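# Move spirit level from cable runway into lift's tool tray

## Task

Pick up the spirit level from the cable runway and set it in the tool tray hanging on the scissor lift's guardrail, so that the whole level sits lower than the tray's rim. The task fails if the level drops below the lift platform, or if the robot falls or is left leaning. The level must stay in the tray without the robot holding it. Nothing may be knocked out of the work area or onto the floor.

## Robot and tools

ROBOT. A Rainbow Robotics RB-Y1: a wheeled base (two drive wheels, two rear casters, 0.66 m long, 0.58 m wide, front edge 0.10 m ahead of the drive axle), a bending torso (leg folding at ankle, knee and hip, plus chest lean and yaw), a head with one camera, and two 7-joint arms, each with a parallel gripper and a wrist camera. The base can only drive straight or turn in place, never sideways.

FRAMES. Base frame: origin on the floor halfway between the drive wheels; x forward, y to the left, z up. The reported chest, left_hand and right_hand poses are in this frame. A hand point lies midway between its finger pads; fingers point along the hand's -z and close along its x. Printed hand positions can be off, more so at long reach. The odometry frame is the base frame as it was at the scene's start; base_odometry counts wheel rotation only, so wheel slip shows up as travel. Heading runs -3.142 to 3.142, left positive.

execute_actions. Argument "actions": a list with zero or one action (empty = just report state and pictures). Argument "cameras": a list drawn from head_camera, left_wrist_camera, right_wrist_camera, all; omitted, null or ["all"] gives every camera, [] gives none. An action may contain:
- "base": exactly one of {"translate_m": d}, a straight drive offset in metres from where the base is, -3 to 3, forward positive; or {"rotate_rad": d}, a turn in place offset in radians, -3.2 to 3.2, counter-clockwise from above (left) positive. Base offsets count from the base position in the last reported state.
- "joints": a single object keyed by joint name, each value an absolute target (radians, or metres for grippers). Both arms, torso and head share this one object. Ranges: torso_squat_rad 0 to 1.2 (0 tall, more lowers a level chest); torso_shift_rad -0.3 to 0.6 (positive pushes hips forward); torso_pitch_rad -0.2 to 1.4 (positive bows forward); torso_yaw_rad -1.5 to 1.5 (left positive). Shoulder_pitch -2.356 to 2.356 (0 hanging, negative raises forward); left_shoulder_roll_rad 0 to 3.141 (positive raises outward left); right_shoulder_roll_rad -3.141 to 0 (negative raises outward right); shoulder_yaw -2.094 to 2.094; elbow -2.617 to 0.01 (negative bends); forearm_roll -3.141 to 3.141; wrist_pitch -1.57 to 1.919 (negative tips hand forward); hand_roll -2.705 to 2.705; gripper_m 0 to 0.1 (gap between pads). On both arms, yaw and roll signs mean leftward/counter-clockwise. head_pan_rad -0.523 to 0.523 (relative to chest, left positive); head_tilt_rad -0.35 to 1.57 (positive looks down). Done tolerance is ±0.02 rad, grippers ±0.004 m.
- "speeds": caps for this action only: translate_m 0.05 to 0.4 m/s, rotate_rad 0.1 to 1.509 rad/s (defaults are the maxima).
- "min_time_s": 0.1 to 8, the shortest duration for each arm and head motion.
Combined torso limits: squat + shift <= 1.52; squat - shift + pitch <= 1.57; shift + 0.5 pitch - 0.4 squat <= 0.7; shift + 0.3 pitch - 0.5 squat <= 0.39; breaking one leaves the torso off_target. Base moves needing over 8.667 s are refused; no action exceeds 15 s. Unknown keys or out-of-range values reject the call with no motion. Joints you omit may keep pushing toward old targets.

RESULTS. base_status and joint_status give each motion's ending: done; off_target (resting short, maybe still pushing); limit_stop_at_<name>; contact_stop (arm or torso met hard resistance); time_out; stopped_with_arm; limit_stop_at_own_body (self-collision guard, nothing touching: move the arm and torso apart). A stop in one torso or arm joint halts that whole group, which then holds where it is. "joint command not followed" with a "cause:" line means an arm's targets were withheld by the collision check; the gripper still acts. on_its_own lists uncommanded parts; "held at" is a target, not a position. After a stop, first back off in its own action, arms before torso. Also shown: motor temperatures per arm joint; MOTOR HOT from 65 °C; at 80 °C an OVER-TEMPERATURE FAULT brakes the arm and skips the rest of the call (limit_stop_at_motor_heat). A torque fault (contact torque reaching joint limits, e.g. elbow 32.7 N m, wrist joints 22.7 N m) halts everything for 10 s. The "pictures" line gives image order.

OTHER TOOLS. wait(seconds 0 to 10) lets time pass with no new command. zoom_image(camera, region [x0,y0,x1,y1] pixels, max 504x504) enlarges part of the latest image; head image is 896x504, wrist images 644x364. read_manual(section "licences") only returns licence text. finished_scene(scene) ends the current scene, given its number; irreversible, so only call when the level rests in the tray on its own.

CAUTIONS. To grip, command an opening at least 0.005 m narrower than the object; off_target then is normal. The base does not stop on hitting furniture, and a bent leg can protrude forward past the base and shove the robot backward unseen. Keep heavy loads near the body (3 kg per arm) to avoid tipping forward. Never let the arms bang or press together. Release the level gently inside the tray rather than dropping it, avoid hard pushes, and watch for a loose object being nudged.

Each tool is called by a JSON object that holds its "name" and its "arguments", one argument or row to a line.

## Session

I'll start by looking at the current state.

{"name": "execute_actions", "arguments": {
  "actions": []
}}

Scene clock: 0.00 s.
Motor temperatures (°C, as the motors report them): left_arm=[35 29 31 32 44 38 40] | right_arm=[34 35 35 36 36 35 40]
base_odometry: x=+0.000 y=+0.000 heading=+0.000 (m, m, rad; odometry frame)
base_status: not commanded
joint_positions: torso_squat_rad=+0.350 torso_shift_rad=+0.001 torso_pitch_rad=+0.001 torso_yaw_rad=+0.000 left_shoulder_pitch_rad=+0.018 left_shoulder_roll_rad=+0.001 left_shoulder_yaw_rad=+0.016 left_elbow_rad=-0.156 left_forearm_roll_rad=+0.019 left_wrist_pitch_rad=+0.018 left_hand_roll_rad=+0.000 left_gripper_m=+0.101 right_shoulder_pitch_rad=+0.028 right_shoulder_roll_rad=+0.000 right_shoulder_yaw_rad=-0.041 right_elbow_rad=-0.270 right_forearm_roll_rad=-0.045 right_wrist_pitch_rad=+0.014 right_hand_roll_rad=+0.003 right_gripper_m=+0.101 head_pan_rad=+0.000 head_tilt_rad=+0.399
joint_status: not commanded
chest: x=-0.2274 y=+0.0005 z=+1.2476 quat_wxyz=(+1.000, -0.001, +0.000, +0.000) (m; base frame)
left_hand: x=-0.1686 y=+0.2218 z=+0.5642 quat_wxyz=(+0.998, +0.000, -0.060, +0.020) (m; base frame)
right_hand: x=-0.1201 y=-0.2263 z=+0.5707 quat_wxyz=(+0.992, -0.001, -0.114, -0.046) (m; base frame)
pictures: head_camera, left_wrist_camera, right_wrist_camera
Images, in order (width x height): head_camera 896x504, left_wrist_camera 644x364, right_wrist_camera 644x364.

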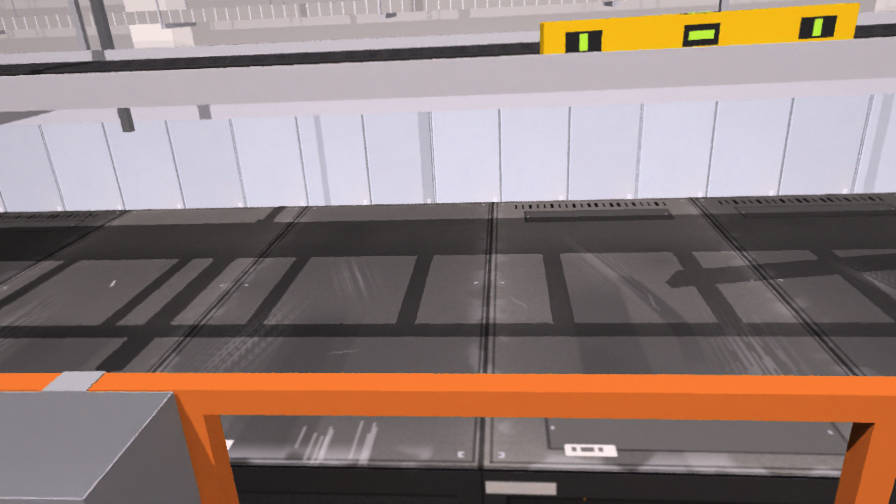

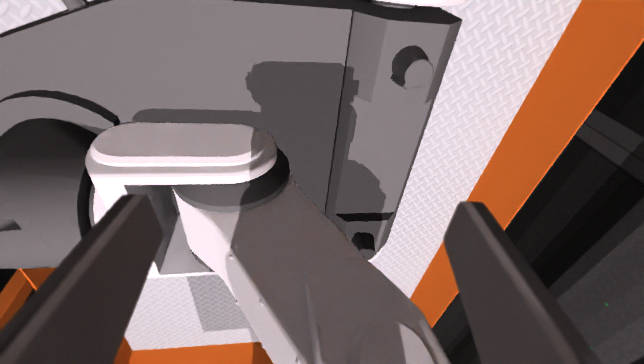

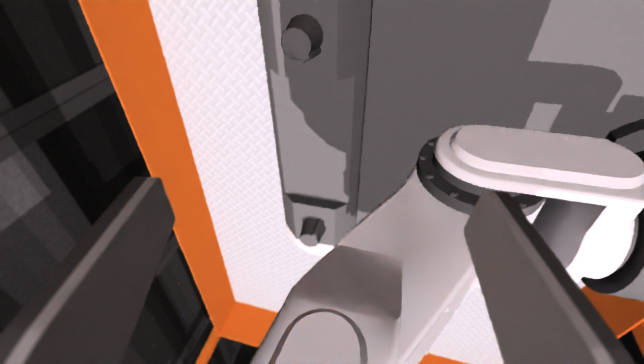

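{"name": "execute_actions", "arguments": {
  "actions": [
    {"joints": {"torso_squat_rad": 0.0, "head_pan_rad": -0.3, "head_tilt_rad": 0.15}}
  ],
  "cameras": ["head_camera"]
}}

Scene clock: 4.87 s.
Motor temperatures (°C, as the motors report them): left_arm=[35 29 31 32 44 38 40] | right_arm=[34 35 35 36 36 35 40]
base_odometry: x=+0.000 y=+0.000 heading=+0.000 (m, m, rad; odometry frame)
base_status: not commanded
joint_positions: torso_squat_rad=+0.000 torso_shift_rad=+0.001 torso_pitch_rad=+0.001 torso_yaw_rad=+0.000 left_shoulder_pitch_rad=+0.018 left_shoulder_roll_rad=+0.001 left_shoulder_yaw_rad=+0.016 left_elbow_rad=-0.156 left_forearm_roll_rad=+0.019 left_wrist_pitch_rad=+0.018 left_hand_roll_rad=+0.000 left_gripper_m=+0.101 right_shoulder_pitch_rad=+0.028 right_shoulder_roll_rad=+0.000 right_shoulder_yaw_rad=-0.041 right_elbow_rad=-0.270 right_forearm_roll_rad=-0.045 right_wrist_pitch_rad=+0.014 right_hand_roll_rad=+0.003 right_gripper_m=+0.101 head_pan_rad=-0.300 head_tilt_rad=+0.150
joint_status: all done
chest: x=-0.2273 y=+0.0005 z=+1.2899 quat_wxyz=(+1.000, -0.001, +0.000, +0.000) (m; base frame)
left_hand: x=-0.1686 y=+0.2218 z=+0.6065 quat_wxyz=(+0.998, +0.000, -0.060, +0.020) (m; base frame)
right_hand: x=-0.1201 y=-0.2263 z=+0.6130 quat_wxyz=(+0.992, -0.001, -0.114, -0.046) (m; base frame)
pictures: head_camera
camera_calibration (this result's frames):
head_camera: T_world_to_cam=[[-0.256218, -0.966267, -0.0260718, -0.0100761], [-0.122789, 0.059289, -0.99066, 1.51383], [0.958789, -0.250623, -0.133838, 0.336209], [0, 0, 0, 1]] pos_world=[-0.139054, -0.0152277, 1.54442]
Images, in order (width x height): head_camera 896x504.

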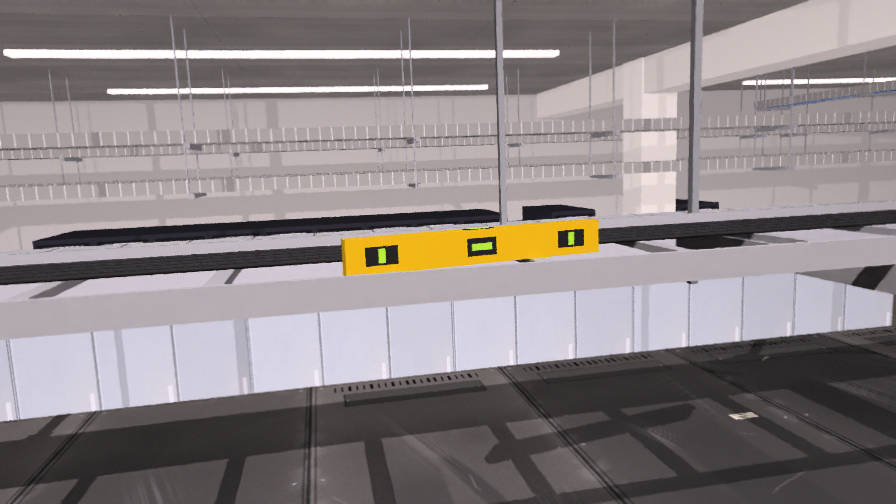

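{"name": "zoom_image", "arguments": {
  "camera": "head_camera",
  "region": [320, 190, 640, 310]
}}

{"name": "execute_actions", "arguments": {
  "actions": [
    {"joints": {"torso_yaw_rad": -0.7, "head_pan_rad": -0.52, "head_tilt_rad": 0.6}}
  ],
  "cameras": ["head_camera"]
}}

Region (320, 190, 640, 310) of head_camera's 896x504 image, scaled by 1.575, with more detail than that image has; it fills the top 189 rows of this view, and the rest is white.

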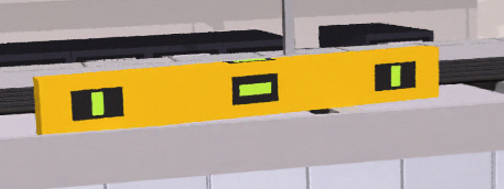

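Scene clock: 10.83 s.
Motor temperatures (°C, as the motors report them): left_arm=[35 29 31 32 44 38 40] | right_arm=[34 35 35 36 36 35 40]
base_odometry: x=+0.000 y=+0.000 heading=+0.000 (m, m, rad; odometry frame)
base_status: not commanded
joint_positions: torso_squat_rad=+0.000 torso_shift_rad=+0.001 torso_pitch_rad=+0.001 torso_yaw_rad=-0.700 left_shoulder_pitch_rad=+0.018 left_shoulder_roll_rad=+0.001 left_shoulder_yaw_rad=+0.016 left_elbow_rad=-0.156 left_forearm_roll_rad=+0.019 left_wrist_pitch_rad=+0.018 left_hand_roll_rad=+0.000 left_gripper_m=+0.101 right_shoulder_pitch_rad=+0.028 right_shoulder_roll_rad=+0.000 right_shoulder_yaw_rad=-0.041 right_elbow_rad=-0.270 right_forearm_roll_rad=-0.045 right_wrist_pitch_rad=+0.014 right_hand_roll_rad=+0.003 right_gripper_m=+0.101 head_pan_rad=-0.520 head_tilt_rad=+0.600
joint_status: all done
chest: x=-0.2273 y=+0.0005 z=+1.2899 quat_wxyz=(+0.939, -0.001, +0.000, -0.343) (m; base frame)
left_hand: x=-0.0395 y=+0.1314 z=+0.6065 quat_wxyz=(+0.944, -0.021, -0.057, -0.323) (m; base frame)
right_hand: x=-0.2911 y=-0.2426 z=+0.6131 quat_wxyz=(+0.916, -0.041, -0.107, -0.383) (m; base frame)
pictures: head_camera
camera_calibration (this result's frames):
head_camera: T_world_to_cam=[[-0.929396, -0.366771, -0.0412449, -0.136017], [-0.170077, 0.524769, -0.834081, 1.27705], [0.327561, -0.768177, -0.550098, 0.818164], [0, 0, 0, 1]] pos_world=[-0.177217, -0.0915465, 1.50962]
Images, in order (width x height): head_camera 896x504.

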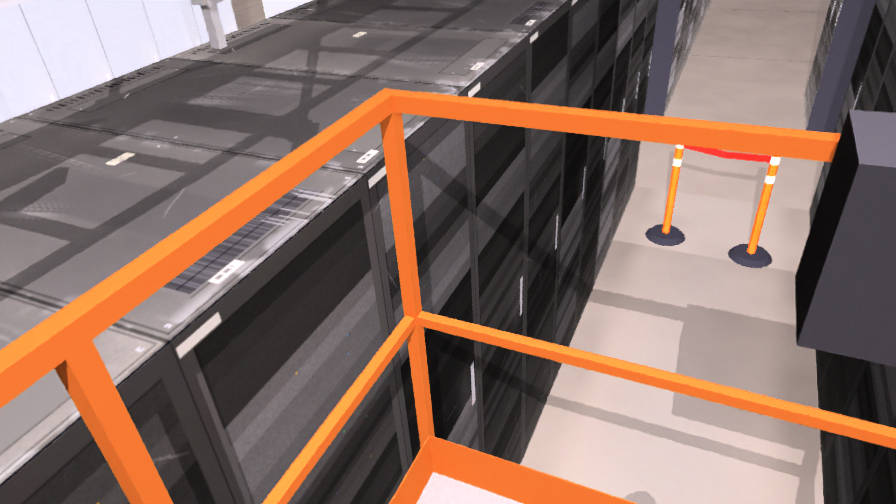

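{"name": "execute_actions", "arguments": {
  "actions": [
    {"joints": {"torso_yaw_rad": 0.3, "head_pan_rad": 0.45, "head_tilt_rad": 0.7}}
  ],
  "cameras": ["head_camera"]
}}

Scene clock: 15.57 s.
Motor temperatures (°C, as the motors report them): left_arm=[35 29 31 32 44 38 40] | right_arm=[34 35 35 36 36 35 40]
base_odometry: x=+0.000 y=+0.000 heading=+0.000 (m, m, rad; odometry frame)
base_status: not commanded
joint_positions: torso_squat_rad=+0.000 torso_shift_rad=+0.001 torso_pitch_rad=+0.001 torso_yaw_rad=+0.300 left_shoulder_pitch_rad=+0.018 left_shoulder_roll_rad=+0.001 left_shoulder_yaw_rad=+0.016 left_elbow_rad=-0.156 left_forearm_roll_rad=+0.019 left_wrist_pitch_rad=+0.018 left_hand_roll_rad=+0.000 left_gripper_m=+0.101 right_shoulder_pitch_rad=+0.028 right_shoulder_roll_rad=+0.000 right_shoulder_yaw_rad=-0.041 right_elbow_rad=-0.270 right_forearm_roll_rad=-0.045 right_wrist_pitch_rad=+0.014 right_hand_roll_rad=+0.003 right_gripper_m=+0.101 head_pan_rad=+0.450 head_tilt_rad=+0.700
joint_status: all done
chest: x=-0.2273 y=+0.0005 z=+1.2899 quat_wxyz=(+0.989, +0.000, +0.001, +0.149) (m; base frame)
left_hand: x=-0.2370 y=+0.2294 z=+0.6066 quat_wxyz=(+0.984, +0.009, -0.059, +0.169) (m; base frame)
right_hand: x=-0.0579 y=-0.1843 z=+0.6129 quat_wxyz=(+0.988, +0.016, -0.113, +0.103) (m; base frame)
pictures: head_camera
camera_calibration (this result's frames):
head_camera: T_world_to_cam=[[0.695854, -0.7168, -0.0445563, 0.217918], [-0.478099, -0.416047, -0.773516, 1.12], [0.535918, 0.559556, -0.632209, 0.988294], [0, 0, 0, 1]] pos_world=[-0.145814, 0.069169, 1.50085]
Images, in order (width x height): head_camera 896x504.

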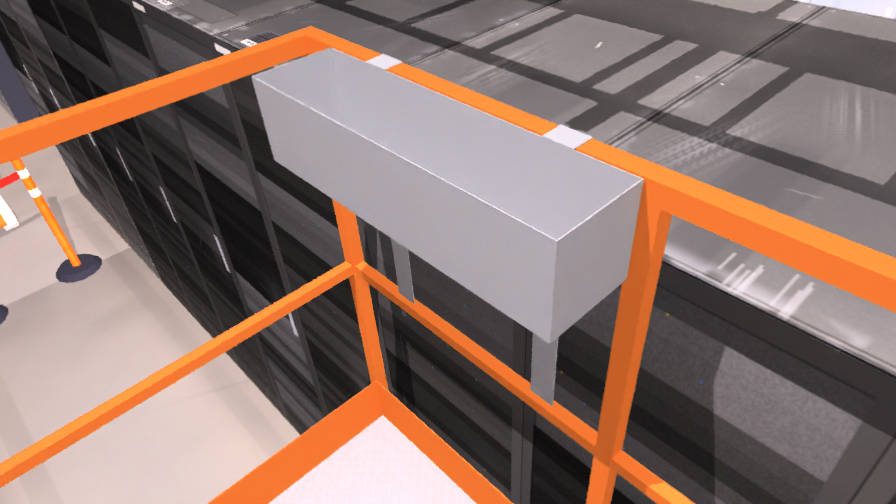

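{"name": "zoom_image", "arguments": {
  "camera": "head_camera",
  "region": [230, 10, 450, 180]
}}

{"name": "zoom_image", "arguments": {
  "camera": "head_camera",
  "region": [490, 110, 710, 360]
}}

{"name": "zoom_image", "arguments": {
  "camera": "head_camera",
  "region": [280, 340, 520, 504]
}}

Region (230, 10, 450, 180) of head_camera's 896x504 image, scaled by 2.291, with more detail than that image has; it fills the top 389 rows of this view, and the rest is white.

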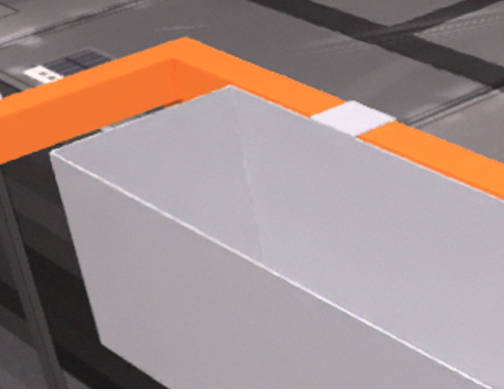

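Region (490, 110, 710, 360) of head_camera's 896x504 image, scaled by 2.016, with more detail than that image has; it fills the left 444 columns of this view, and the rest is white.

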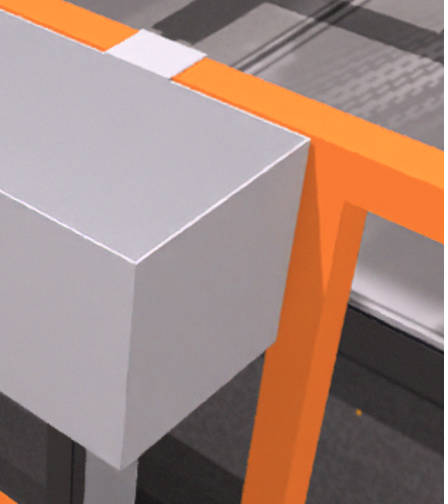

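Region (280, 340, 520, 504) of head_camera's 896x504 image, scaled by 2.100, with more detail than that image has; it fills the top 344 rows of this view, and the rest is white.

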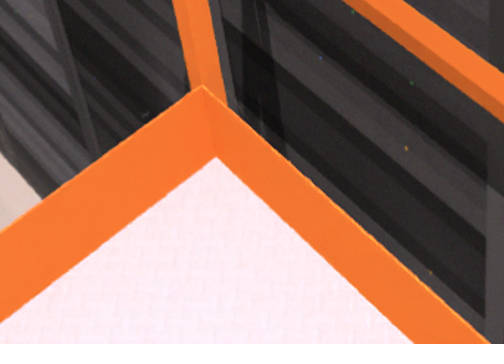

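{"name": "execute_actions", "arguments": {
  "actions": [
    {"base": {"translate_m": 0.26}, "joints": {"torso_yaw_rad": 0.0, "head_pan_rad": -0.42, "head_tilt_rad": 0.25, "right_shoulder_roll_rad": -2.4, "right_elbow_rad": -0.4, "right_forearm_roll_rad": -2.7, "right_wrist_pitch_rad": 1.3}, "min_time_s": 2.6}
  ]
}}

Scene clock: 118.77 s.
Motor temperatures (°C, as the motors report them): left_arm=[35 29 31 32 44 38 40] | right_arm=[34 35 35 36 36 35 40]
base_odometry: x=+0.260 y=+0.000 heading=-0.001 (m, m, rad; odometry frame)
base_status: done
joint_positions: torso_squat_rad=+0.000 torso_shift_rad=+0.001 torso_pitch_rad=+0.001 torso_yaw_rad=+0.000 left_shoulder_pitch_rad=+0.017 left_shoulder_roll_rad=+0.001 left_shoulder_yaw_rad=+0.016 left_elbow_rad=-0.156 left_forearm_roll_rad=+0.019 left_wrist_pitch_rad=+0.018 left_hand_roll_rad=+0.000 left_gripper_m=+0.101 right_shoulder_pitch_rad=+0.028 right_shoulder_roll_rad=-2.400 right_shoulder_yaw_rad=-0.041 right_elbow_rad=-0.400 right_forearm_roll_rad=-2.700 right_wrist_pitch_rad=+1.300 right_hand_roll_rad=+0.003 right_gripper_m=+0.101 head_pan_rad=-0.420 head_tilt_rad=+0.250
joint_status: all done
chest: x=-0.2273 y=+0.0006 z=+1.2899 quat_wxyz=(+1.000, -0.001, +0.000, +0.000) (m; base frame)
left_hand: x=-0.1685 y=+0.2219 z=+0.6065 quat_wxyz=(+0.998, +0.000, -0.060, +0.020) (m; base frame)
right_hand: x=+0.0921 y=-0.6219 z=+1.6773 quat_wxyz=(+0.758, +0.086, -0.565, -0.313) (m; base frame)
pictures: head_camera, left_wrist_camera, right_wrist_camera
camera_calibration (this result's frames):
head_camera: T_world_to_cam=[[-0.372533, -0.927537, -0.0299028, -0.0282083], [-0.20432, 0.113409, -0.972313, 1.46971], [0.905247, -0.356108, -0.231763, 0.471292], [0, 0, 0, 1]] pos_world=[-0.136853, -0.0250108, 1.5374]
left_wrist_camera: T_world_to_cam=[[0.989305, 0.0911842, 0.113849, 0.0745862], [-0.00802773, -0.745296, 0.666685, -0.212641], [0.145642, -0.660469, -0.736593, 0.69936], [0, 0, 0, 1]] pos_world=[-0.177352, 0.296623, 0.648417]
right_wrist_camera: T_world_to_cam=[[-0.161979, 0.525871, -0.834999, 1.7391], [-0.32602, 0.770139, 0.548267, -0.381496], [0.931383, 0.361034, 0.0466981, 0.144235], [0, 0, 0, 1]] pos_world=[0.0229843, -0.672809, 1.65457]
Images, in order (width x height): head_camera 896x504, left_wrist_camera 644x364, right_wrist_camera 644x364.

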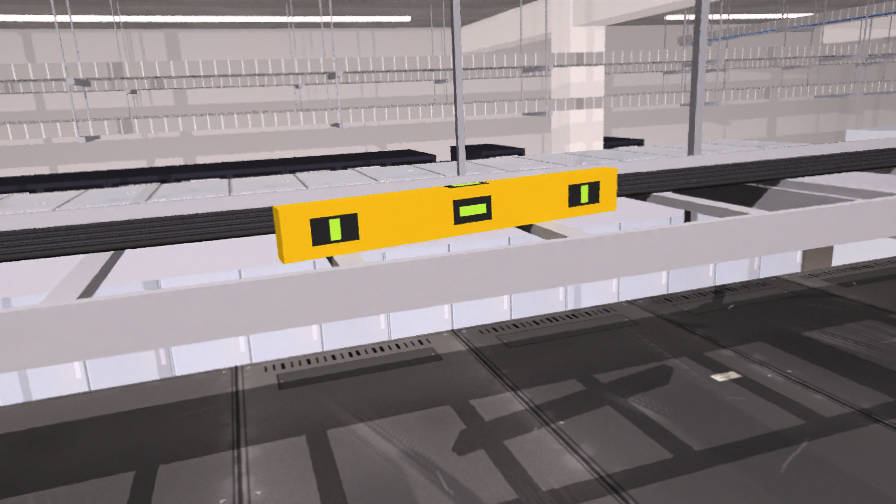

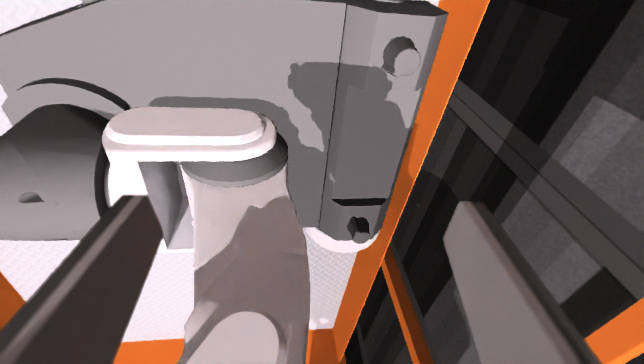

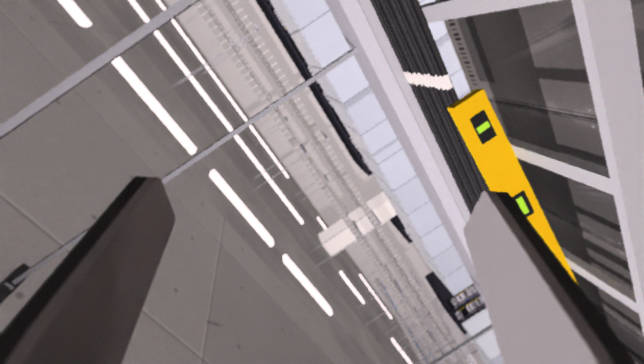

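{"name": "zoom_image", "arguments": {
  "camera": "head_camera",
  "region": [250, 150, 450, 290]
}}

{"name": "zoom_image", "arguments": {
  "camera": "head_camera",
  "region": [430, 140, 650, 260]
}}

{"name": "zoom_image", "arguments": {
  "camera": "right_wrist_camera",
  "region": [380, 40, 644, 300]
}}

Region (250, 150, 450, 290) of head_camera's 896x504 image, scaled by 2.520, with more detail than that image has; it fills the top 353 rows of this view, and the rest is white.

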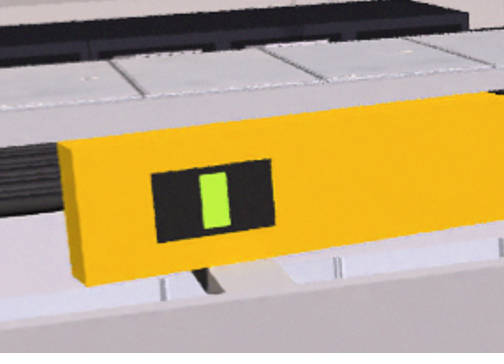

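Region (430, 140, 650, 260) of head_camera's 896x504 image, scaled by 2.291, with more detail than that image has; it fills the top 275 rows of this view, and the rest is white.

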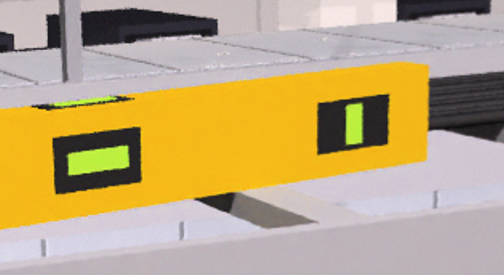

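Region (380, 40, 644, 300) of right_wrist_camera's 644x364 image, scaled by 1.909, with more detail than that image has; it fills the top 496 rows of this view, and the rest is white.

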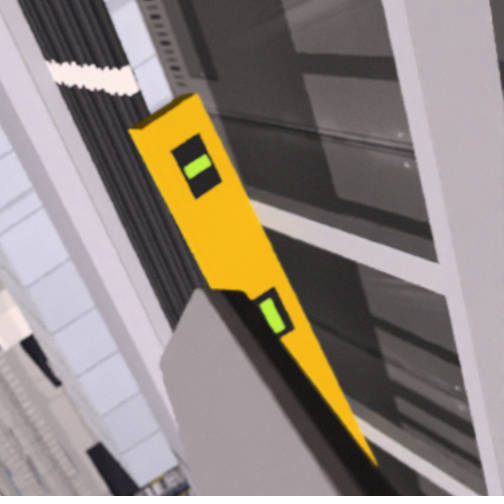

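{"name": "execute_actions", "arguments": {
  "actions": [
    {"joints": {"torso_yaw_rad": 0.4, "torso_shift_rad": 0.34, "head_pan_rad": -0.52, "head_tilt_rad": 0.1, "right_shoulder_pitch_rad": 0.140, "right_shoulder_roll_rad": -2.868, "right_shoulder_yaw_rad": 0.328, "right_elbow_rad": -0.847, "right_forearm_roll_rad": -2.978, "right_wrist_pitch_rad": 1.775, "right_hand_roll_rad": 0.226}, "min_time_s": 1.5}
  ]
}}

Scene clock: 218.37 s.
Motor temperatures (°C, as the motors report them): left_arm=[35 29 31 32 44 38 40] | right_arm=[34 35 35 36 36 35 40]
base_odometry: x=+0.260 y=+0.000 heading=-0.001 (m, m, rad; odometry frame)
base_status: not commanded
joint_positions: torso_squat_rad=+0.000 torso_shift_rad=+0.340 torso_pitch_rad=+0.001 torso_yaw_rad=+0.400 left_shoulder_pitch_rad=+0.018 left_shoulder_roll_rad=+0.001 left_shoulder_yaw_rad=+0.016 left_elbow_rad=-0.156 left_forearm_roll_rad=+0.019 left_wrist_pitch_rad=+0.018 left_hand_roll_rad=+0.000 left_gripper_m=+0.101 right_shoulder_pitch_rad=+0.140 right_shoulder_roll_rad=-2.868 right_shoulder_yaw_rad=+0.328 right_elbow_rad=-0.847 right_forearm_roll_rad=-2.978 right_wrist_pitch_rad=+1.775 right_hand_roll_rad=+0.226 right_gripper_m=+0.101 head_pan_rad=-0.520 head_tilt_rad=+0.100
joint_status: all done
chest: x=+0.0057 y=+0.0006 z=+1.2498 quat_wxyz=(+0.980, +0.000, +0.001, +0.199) (m; base frame)
left_hand: x=-0.0267 y=+0.2274 z=+0.5665 quat_wxyz=(+0.974, +0.012, -0.059, +0.218) (m; base frame)
right_hand: x=+0.4558 y=-0.2849 z=+1.5151 quat_wxyz=(+0.987, +0.009, -0.149, +0.059) (m; base frame)
pictures: head_camera, left_wrist_camera, right_wrist_camera
camera_calibration (this result's frames):
head_camera: T_world_to_cam=[[-0.077623, -0.996693, -0.0240267, 0.0491213], [-0.082318, 0.0304244, -0.996142, 1.50917], [0.993579, -0.0753457, -0.0844074, 0.0370204], [0, 0, 0, 1]] pos_world=[0.0912617, 0.00583275, 1.50765]
left_wrist_camera: T_world_to_cam=[[0.875792, 0.469183, 0.11338, -0.150412], [0.283245, -0.689742, 0.666354, -0.185349], [0.390845, -0.551474, -0.736965, 0.634882], [0, 0, 0, 1]] pos_world=[-0.0639115, 0.292849, 0.608447]
right_wrist_camera: T_world_to_cam=[[-0.934104, -0.163749, -0.317232, 0.85631], [-0.333708, 0.716219, 0.612919, -0.543259], [0.126842, 0.678393, -0.723667, 1.31567], [0, 0, 0, 1]] pos_world=[0.45171, -0.363231, 1.55673]
Images, in order (width x height): head_camera 896x504, left_wrist_camera 644x364, right_wrist_camera 644x364.

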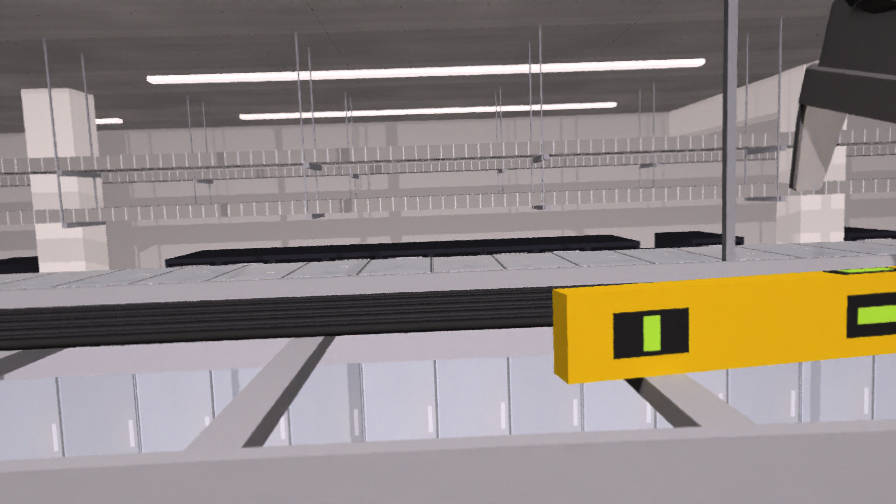

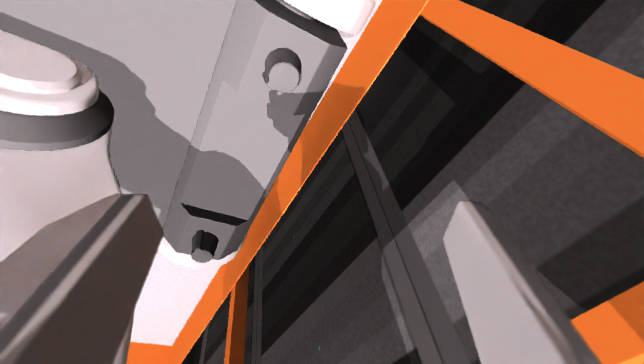

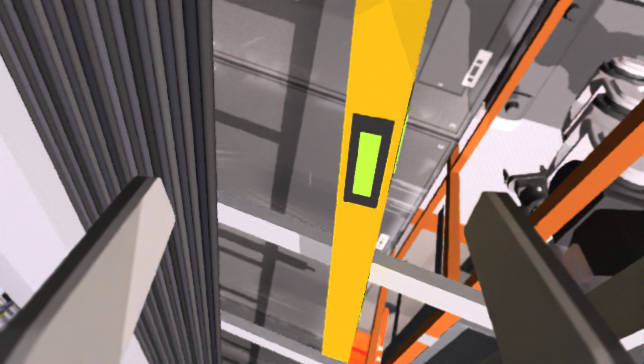

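{"name": "execute_actions", "arguments": {
  "actions": [
    {"joints": {"right_shoulder_pitch_rad": 0.201, "right_shoulder_roll_rad": -2.848, "right_shoulder_yaw_rad": 0.290, "right_elbow_rad": -1.061, "right_forearm_roll_rad": -2.937, "right_wrist_pitch_rad": 1.727, "right_hand_roll_rad": 0.195, "right_gripper_m": 0.07}, "min_time_s": 1.0}
  ],
  "cameras": ["head_camera", "right_wrist_camera"]
}}

Scene clock: 250.40 s.
Motor temperatures (°C, as the motors report them): left_arm=[35 29 31 32 44 38 40] | right_arm=[34 35 35 37 36 35 40]
base_odometry: x=+0.260 y=+0.000 heading=-0.001 (m, m, rad; odometry frame)
base_status: not commanded
joint_positions: torso_squat_rad=+0.000 torso_shift_rad=+0.340 torso_pitch_rad=+0.001 torso_yaw_rad=+0.400 left_shoulder_pitch_rad=+0.018 left_shoulder_roll_rad=+0.001 left_shoulder_yaw_rad=+0.016 left_elbow_rad=-0.156 left_forearm_roll_rad=+0.019 left_wrist_pitch_rad=+0.018 left_hand_roll_rad=+0.000 left_gripper_m=+0.101 right_shoulder_pitch_rad=+0.201 right_shoulder_roll_rad=-2.848 right_shoulder_yaw_rad=+0.290 right_elbow_rad=-1.061 right_forearm_roll_rad=-2.937 right_wrist_pitch_rad=+1.727 right_hand_roll_rad=+0.195 right_gripper_m=+0.070 head_pan_rad=-0.520 head_tilt_rad=+0.100
joint_status: all done
chest: x=+0.0057 y=+0.0006 z=+1.2499 quat_wxyz=(+0.980, -0.001, +0.001, +0.199) (m; base frame)
left_hand: x=-0.0267 y=+0.2274 z=+0.5665 quat_wxyz=(+0.974, +0.012, -0.059, +0.218) (m; base frame)
right_hand: x=+0.4530 y=-0.2793 z=+1.4414 quat_wxyz=(+0.997, +0.002, -0.040, +0.065) (m; base frame)
pictures: head_camera, right_wrist_camera
camera_calibration (this result's frames):
head_camera: T_world_to_cam=[[-0.0776207, -0.996693, -0.024033, 0.049126], [-0.082236, 0.0304243, -0.996148, 1.50918], [0.993586, -0.0753454, -0.0843256, 0.0369597], [0, 0, 0, 1]] pos_world=[0.0911992, 0.00583274, 1.50766]
right_wrist_camera: T_world_to_cam=[[-0.978435, -0.178557, -0.103842, 0.539633], [-0.202604, 0.731734, 0.650782, -0.61269], [-0.0402168, 0.657787, -0.75213, 1.36983], [0, 0, 0, 1]] pos_world=[0.458953, -0.356372, 1.48505]
Images, in order (width x height): head_camera 896x504, right_wrist_camera 644x364.

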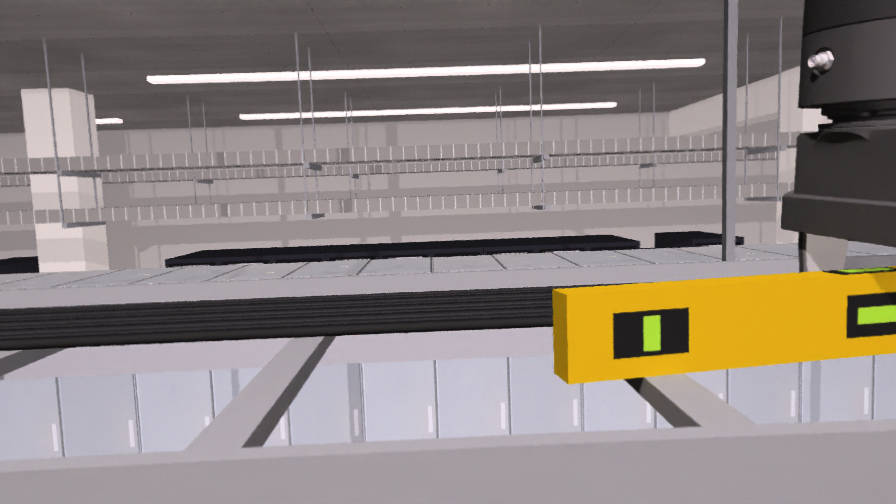

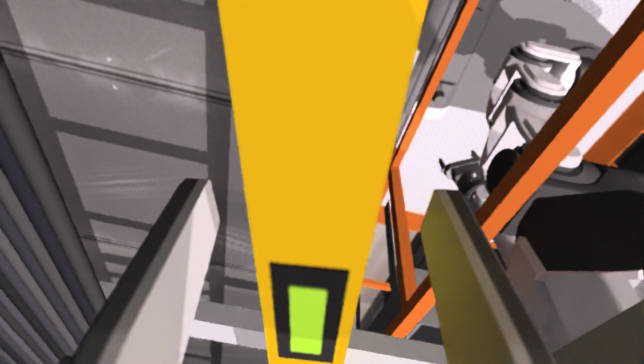

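{"name": "execute_actions", "arguments": {
  "actions": [
    {"joints": {"right_gripper_m": 0.008}}
  ],
  "cameras": ["head_camera", "right_wrist_camera"]
}}

Scene clock: 256.57 s.
Motor temperatures (°C, as the motors report them): left_arm=[35 29 31 32 44 38 40] | right_arm=[34 35 35 37 36 35 40]
base_odometry: x=+0.260 y=+0.000 heading=-0.001 (m, m, rad; odometry frame)
base_status: not commanded
joint_positions: torso_squat_rad=+0.000 torso_shift_rad=+0.340 torso_pitch_rad=+0.001 torso_yaw_rad=+0.400 left_shoulder_pitch_rad=+0.018 left_shoulder_roll_rad=+0.001 left_shoulder_yaw_rad=+0.016 left_elbow_rad=-0.156 left_forearm_roll_rad=+0.019 left_wrist_pitch_rad=+0.018 left_hand_roll_rad=+0.000 left_gripper_m=+0.101 right_shoulder_pitch_rad=+0.201 right_shoulder_roll_rad=-2.848 right_shoulder_yaw_rad=+0.290 right_elbow_rad=-1.061 right_forearm_roll_rad=-2.937 right_wrist_pitch_rad=+1.727 right_hand_roll_rad=+0.195 right_gripper_m=+0.022 head_pan_rad=-0.520 head_tilt_rad=+0.100
joint_status: right_gripper_m off_target (ended at +0.022, target +0.008)
chest: x=+0.0057 y=+0.0006 z=+1.2499 quat_wxyz=(+0.980, -0.001, +0.001, +0.199) (m; base frame)
left_hand: x=-0.0267 y=+0.2274 z=+0.5665 quat_wxyz=(+0.974, +0.012, -0.059, +0.218) (m; base frame)
right_hand: x=+0.4530 y=-0.2793 z=+1.4414 quat_wxyz=(+0.997, +0.002, -0.040, +0.065) (m; base frame)
pictures: head_camera, right_wrist_camera
camera_calibration (this result's frames):
head_camera: T_world_to_cam=[[-0.0776204, -0.996693, -0.0240329, 0.049126], [-0.0822358, 0.0304241, -0.996148, 1.50918], [0.993586, -0.0753451, -0.0843254, 0.0369595], [0, 0, 0, 1]] pos_world=[0.0911991, 0.00583289, 1.50766]
right_wrist_camera: T_world_to_cam=[[-0.978434, -0.178558, -0.103843, 0.539636], [-0.202605, 0.731733, 0.650783, -0.612688], [-0.0402174, 0.657787, -0.752129, 1.36982], [0, 0, 0, 1]] pos_world=[0.458955, -0.35637, 1.48505]
Images, in order (width x height): head_camera 896x504, right_wrist_camera 644x364.

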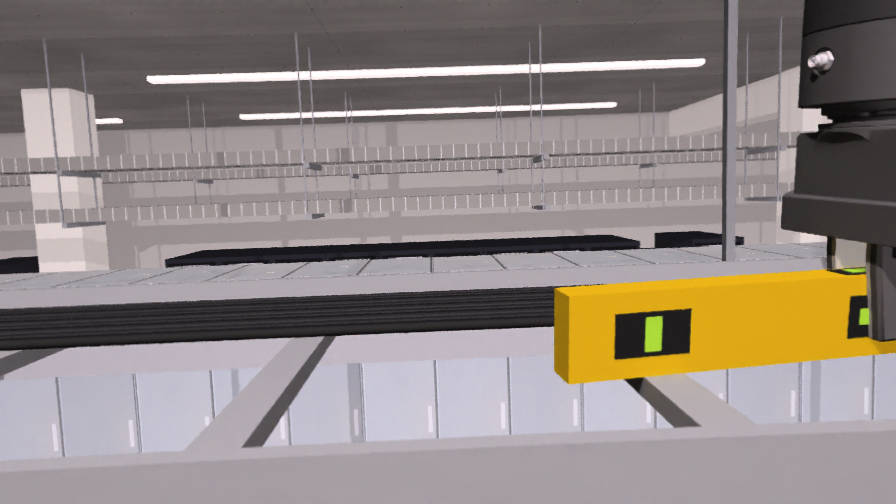

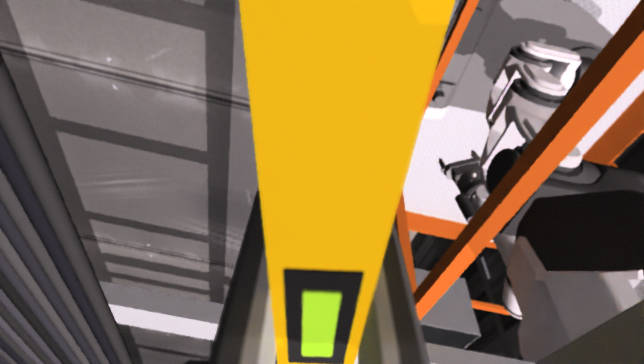

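{"name": "execute_actions", "arguments": {
  "actions": [
    {"joints": {"right_shoulder_pitch_rad": 0.140, "right_shoulder_roll_rad": -2.868, "right_shoulder_yaw_rad": 0.328, "right_elbow_rad": -0.847, "right_forearm_roll_rad": -2.978, "right_wrist_pitch_rad": 1.775, "right_hand_roll_rad": 0.226, "torso_shift_rad": 0.28}, "min_time_s": 0.9}
  ],
  "cameras": ["head_camera", "right_wrist_camera"]
}}

Scene clock: 263.53 s.
Motor temperatures (°C, as the motors report them): left_arm=[35 29 31 32 44 38 40] | right_arm=[34 35 35 37 36 35 40]
base_odometry: x=+0.260 y=+0.000 heading=-0.001 (m, m, rad; odometry frame)
base_status: not commanded
joint_positions: torso_squat_rad=+0.000 torso_shift_rad=+0.280 torso_pitch_rad=+0.001 torso_yaw_rad=+0.400 left_shoulder_pitch_rad=+0.018 left_shoulder_roll_rad=+0.001 left_shoulder_yaw_rad=+0.016 left_elbow_rad=-0.156 left_forearm_roll_rad=+0.019 left_wrist_pitch_rad=+0.018 left_hand_roll_rad=+0.000 left_gripper_m=+0.101 right_shoulder_pitch_rad=+0.140 right_shoulder_roll_rad=-2.868 right_shoulder_yaw_rad=+0.328 right_elbow_rad=-0.847 right_forearm_roll_rad=-2.978 right_wrist_pitch_rad=+1.775 right_hand_roll_rad=+0.226 right_gripper_m=+0.022 head_pan_rad=-0.520 head_tilt_rad=+0.100
joint_status: all done
chest: x=-0.0344 y=+0.0006 z=+1.2627 quat_wxyz=(+0.980, -0.001, +0.000, +0.199) (m; base frame)
left_hand: x=-0.0667 y=+0.2274 z=+0.5793 quat_wxyz=(+0.974, +0.012, -0.059, +0.218) (m; base frame)
right_hand: x=+0.4156 y=-0.2849 z=+1.5278 quat_wxyz=(+0.987, +0.009, -0.149, +0.059) (m; base frame)
pictures: head_camera, right_wrist_camera
camera_calibration (this result's frames):
head_camera: T_world_to_cam=[[-0.0776162, -0.996693, -0.0240468, 0.0463462], [-0.0820484, 0.0304234, -0.996164, 1.51867], [0.993601, -0.0753455, -0.0841384, 0.0776064], [0, 0, 0, 1]] pos_world=[0.0510919, 0.00583706, 1.52049]
right_wrist_camera: T_world_to_cam=[[-0.934216, -0.163699, -0.316929, 0.822438], [-0.333468, 0.716251, 0.613012, -0.564701], [0.126651, 0.678371, -0.723721, 1.33018], [0, 0, 0, 1]] pos_world=[0.411556, -0.363253, 1.5695]
Images, in order (width x height): head_camera 896x504, right_wrist_camera 644x364.

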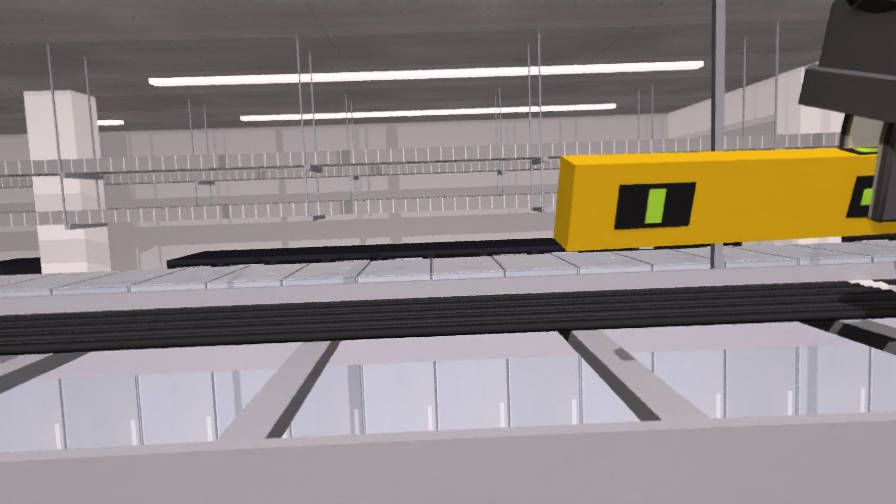

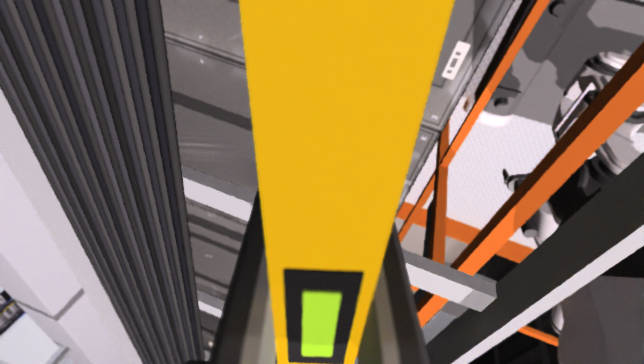

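{"name": "execute_actions", "arguments": {
  "actions": [
    {"base": {"translate_m": -0.24}, "joints": {"torso_shift_rad": 0.05}}
  ],
  "cameras": ["head_camera"]
}}

{"name": "execute_actions", "arguments": {
  "actions": [
    {"base": {"rotate_rad": 1.53}, "joints": {"torso_squat_rad": 0.3, "head_tilt_rad": 0.6, "left_wrist_pitch_rad": -1.1, "right_shoulder_pitch_rad": 0.809, "right_shoulder_roll_rad": -2.833, "right_shoulder_yaw_rad": -0.403, "right_elbow_rad": -1.459, "right_forearm_roll_rad": -2.686, "right_wrist_pitch_rad": 1.057, "right_hand_roll_rad": -1.659}, "min_time_s": 3.3}
  ]
}}

Scene clock: 316.83 s.
Motor temperatures (°C, as the motors report them): left_arm=[35 29 31 32 44 38 40] | right_arm=[34 35 35 37 36 35 40]
base_odometry: x=+0.020 y=+0.000 heading=-0.002 (m, m, rad; odometry frame)
base_status: done
joint_positions: torso_squat_rad=+0.000 torso_shift_rad=+0.050 torso_pitch_rad=+0.001 torso_yaw_rad=+0.400 left_shoulder_pitch_rad=+0.018 left_shoulder_roll_rad=+0.001 left_shoulder_yaw_rad=+0.016 left_elbow_rad=-0.156 left_forearm_roll_rad=+0.019 left_wrist_pitch_rad=+0.018 left_hand_roll_rad=+0.000 left_gripper_m=+0.101 right_shoulder_pitch_rad=+0.140 right_shoulder_roll_rad=-2.868 right_shoulder_yaw_rad=+0.328 right_elbow_rad=-0.847 right_forearm_roll_rad=-2.978 right_wrist_pitch_rad=+1.775 right_hand_roll_rad=+0.226 right_gripper_m=+0.022 head_pan_rad=-0.520 head_tilt_rad=+0.100
joint_status: all done
chest: x=-0.1928 y=+0.0006 z=+1.2891 quat_wxyz=(+0.980, -0.001, +0.000, +0.199) (m; base frame)
left_hand: x=-0.2252 y=+0.2274 z=+0.6057 quat_wxyz=(+0.974, +0.012, -0.059, +0.218) (m; base frame)
right_hand: x=+0.2571 y=-0.2849 z=+1.5543 quat_wxyz=(+0.987, +0.009, -0.149, +0.059) (m; base frame)
pictures: head_camera
camera_calibration (this result's frames):
head_camera: T_world_to_cam=[[-0.0775975, -0.996694, -0.0240841, 0.0347261], [-0.0820389, 0.0304584, -0.996164, 1.53195], [0.993604, -0.075324, -0.0841311, 0.23727], [0, 0, 0, 1]] pos_world=[-0.107378, 0.00582261, 1.54687]
Images, in order (width x height): head_camera 896x504.

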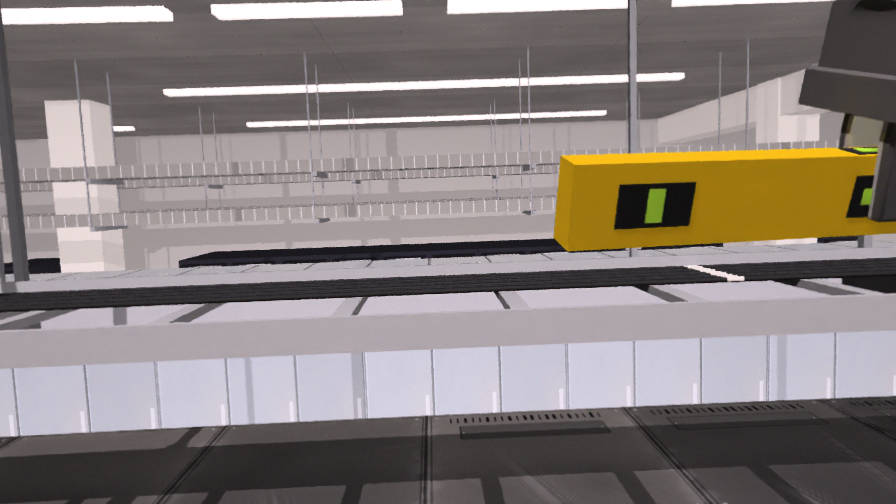

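Scene clock: 320.63 s.
Motor temperatures (°C, as the motors report them): left_arm=[35 29 31 32 44 38 40] | right_arm=[34 35 35 37 36 35 40]
base_odometry: x=+0.020 y=+0.000 heading=+1.527 (m, m, rad; odometry frame)
base_status: done
joint_positions: torso_squat_rad=+0.300 torso_shift_rad=+0.050 torso_pitch_rad=+0.001 torso_yaw_rad=+0.400 left_shoulder_pitch_rad=+0.018 left_shoulder_roll_rad=+0.001 left_shoulder_yaw_rad=+0.016 left_elbow_rad=-0.156 left_forearm_roll_rad=+0.019 left_wrist_pitch_rad=-1.100 left_hand_roll_rad=+0.000 left_gripper_m=+0.101 right_shoulder_pitch_rad=+0.809 right_shoulder_roll_rad=-2.833 right_shoulder_yaw_rad=-0.403 right_elbow_rad=-1.459 right_forearm_roll_rad=-2.686 right_wrist_pitch_rad=+1.057 right_hand_roll_rad=-1.659 right_gripper_m=+0.022 head_pan_rad=-0.520 head_tilt_rad=+0.600
joint_status: all done
chest: x=-0.1944 y=+0.0005 z=+1.2578 quat_wxyz=(+0.980, +0.000, +0.000, +0.199) (m; base frame)
left_hand: x=-0.0548 y=+0.3089 z=+0.7282 quat_wxyz=(+0.795, +0.126, -0.567, +0.178) (m; base frame)
right_hand: x=+0.3154 y=-0.1274 z=+1.1869 quat_wxyz=(+0.834, -0.001, +0.000, -0.552) (m; base frame)
pictures: head_camera, left_wrist_camera, right_wrist_camera
camera_calibration (this result's frames):
head_camera: T_world_to_cam=[[-0.0947772, -0.99464, -0.0413255, 0.0559012], [-0.545849, 0.0866387, -0.833392, 1.1822], [0.832506, -0.0564291, -0.551135, 0.888799], [0, 0, 0, 1]] pos_world=[-0.0893304, 0.00333143, 1.47739]
left_wrist_camera: T_world_to_cam=[[0.277785, 0.189133, 0.941841, -0.731869], [-0.237552, -0.936454, 0.258114, 0.115984], [0.930809, -0.295436, -0.215204, 0.380532], [0, 0, 0, 1]] pos_world=[-0.123348, 0.359457, 0.741259]
right_wrist_camera: T_world_to_cam=[[-0.435609, 0.899765, -0.0258514, 0.279255], [0.670989, 0.343726, 0.656983, -0.918438], [0.600016, 0.268841, -0.753462, 0.823079], [0, 0, 0, 1]] pos_world=[0.244048, -0.156851, 1.23078]
Images, in order (width x height): head_camera 896x504, left_wrist_camera 644x364, right_wrist_camera 644x364.

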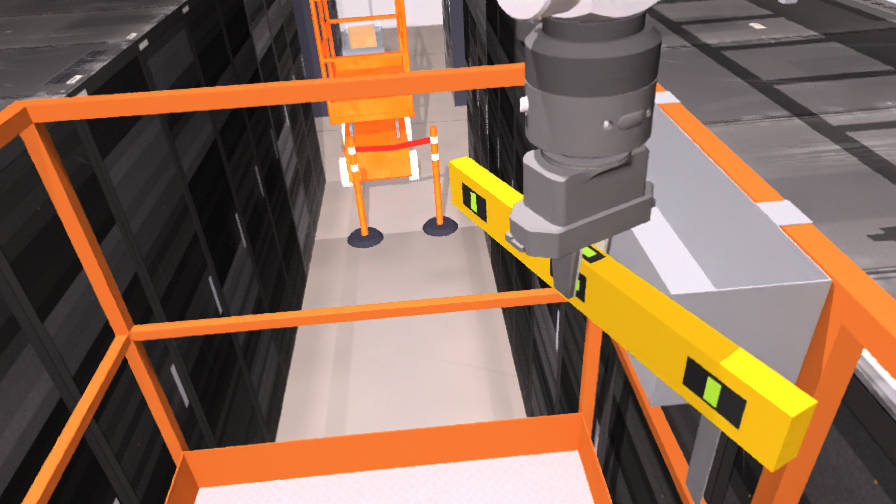

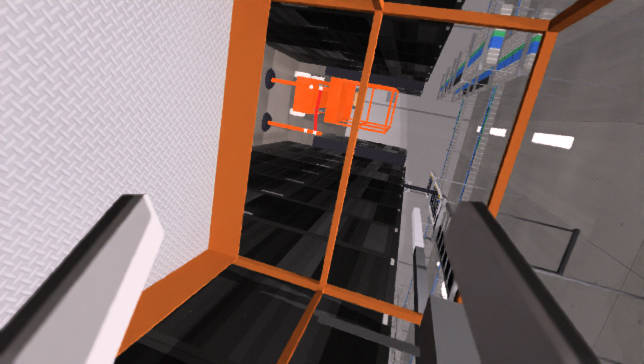

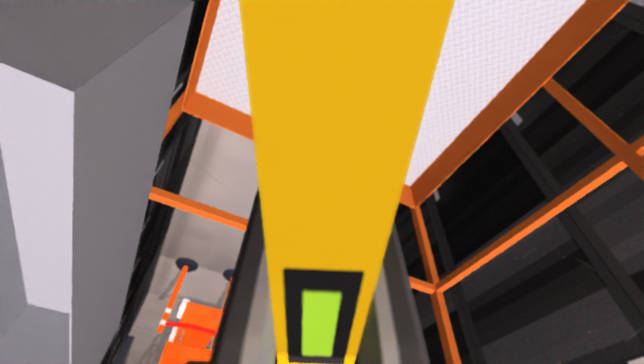

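{"name": "execute_actions", "arguments": {
  "actions": [
    {"base": {"translate_m": 0.40}, "joints": {"torso_yaw_rad": 0.0, "head_tilt_rad": 0.75}}
  ]
}}

Scene clock: 331.23 s.
Motor temperatures (°C, as the motors report them): left_arm=[35 29 31 32 44 38 40] | right_arm=[34 35 35 37 36 35 40]
base_odometry: x=+0.037 y=+0.400 heading=+1.527 (m, m, rad; odometry frame)
base_status: done
joint_positions: torso_squat_rad=+0.300 torso_shift_rad=+0.050 torso_pitch_rad=+0.001 torso_yaw_rad=+0.000 left_shoulder_pitch_rad=+0.017 left_shoulder_roll_rad=+0.001 left_shoulder_yaw_rad=+0.016 left_elbow_rad=-0.156 left_forearm_roll_rad=+0.019 left_wrist_pitch_rad=-1.100 left_hand_roll_rad=+0.000 left_gripper_m=+0.101 right_shoulder_pitch_rad=+0.809 right_shoulder_roll_rad=-2.833 right_shoulder_yaw_rad=-0.403 right_elbow_rad=-1.459 right_forearm_roll_rad=-2.686 right_wrist_pitch_rad=+1.057 right_hand_roll_rad=-1.659 right_gripper_m=+0.022 head_pan_rad=-0.520 head_tilt_rad=+0.750
joint_status: all done
chest: x=-0.1943 y=+0.0005 z=+1.2578 quat_wxyz=(+1.000, -0.001, +0.000, +0.000) (m; base frame)
left_hand: x=+0.0546 y=+0.2300 z=+0.7282 quat_wxyz=(+0.814, +0.011, -0.580, +0.017) (m; base frame)
right_hand: x=+0.2255 y=-0.3158 z=+1.1870 quat_wxyz=(+0.707, -0.001, +0.000, -0.707) (m; base frame)
pictures: head_camera, left_wrist_camera, right_wrist_camera
camera_calibration (this result's frames):
head_camera: T_world_to_cam=[[-0.480369, -0.875945, -0.0443386, -0.0144754], [-0.571551, 0.350983, -0.741715, 1.04569], [0.665263, -0.330955, -0.669248, 1.03037], [0, 0, 0, 1]] pos_world=[-0.0947563, -0.0386928, 1.46453]
left_wrist_camera: T_world_to_cam=[[0.329122, 0.0663239, 0.941955, -0.721997], [-0.583635, -0.769895, 0.258132, 0.0486776], [0.742327, -0.634715, -0.21468, 0.343351], [0, 0, 0, 1]] pos_world=[0.0111559, 0.303292, 0.741234]
right_wrist_camera: T_world_to_cam=[[-0.0507726, 0.998377, -0.025816, 0.353938], [0.751765, 0.0552227, 0.657115, -0.902885], [0.657474, 0.0139559, -0.753348, 0.834217], [0, 0, 0, 1]] pos_world=[0.148252, -0.315146, 1.23089]
Images, in order (width x height): head_camera 896x504, left_wrist_camera 644x364, right_wrist_camera 644x364.

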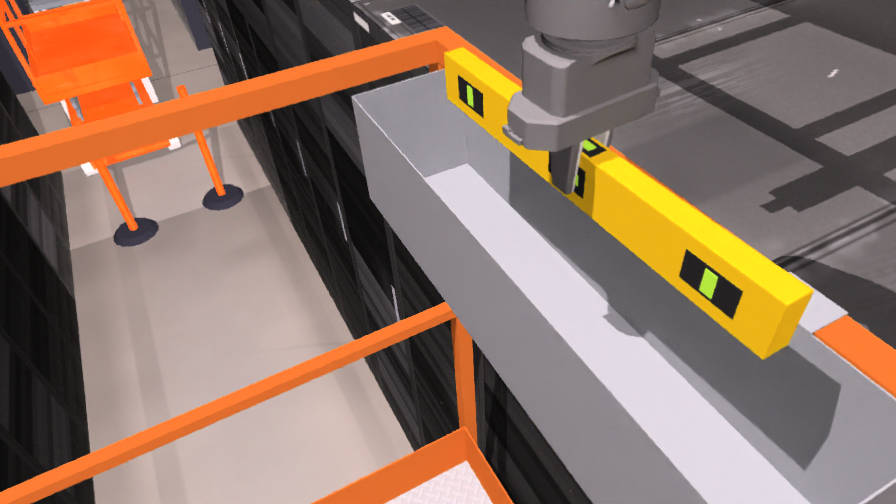

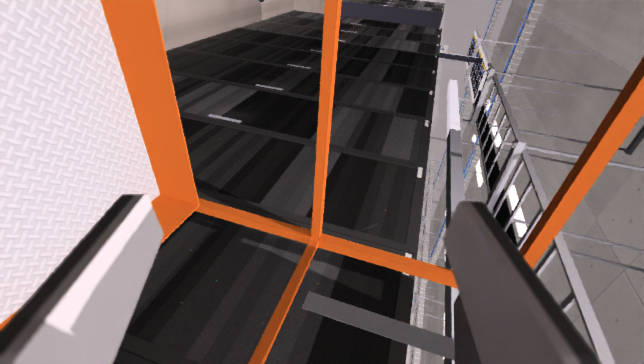

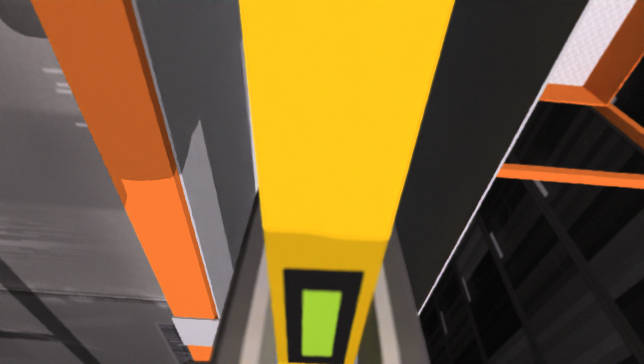

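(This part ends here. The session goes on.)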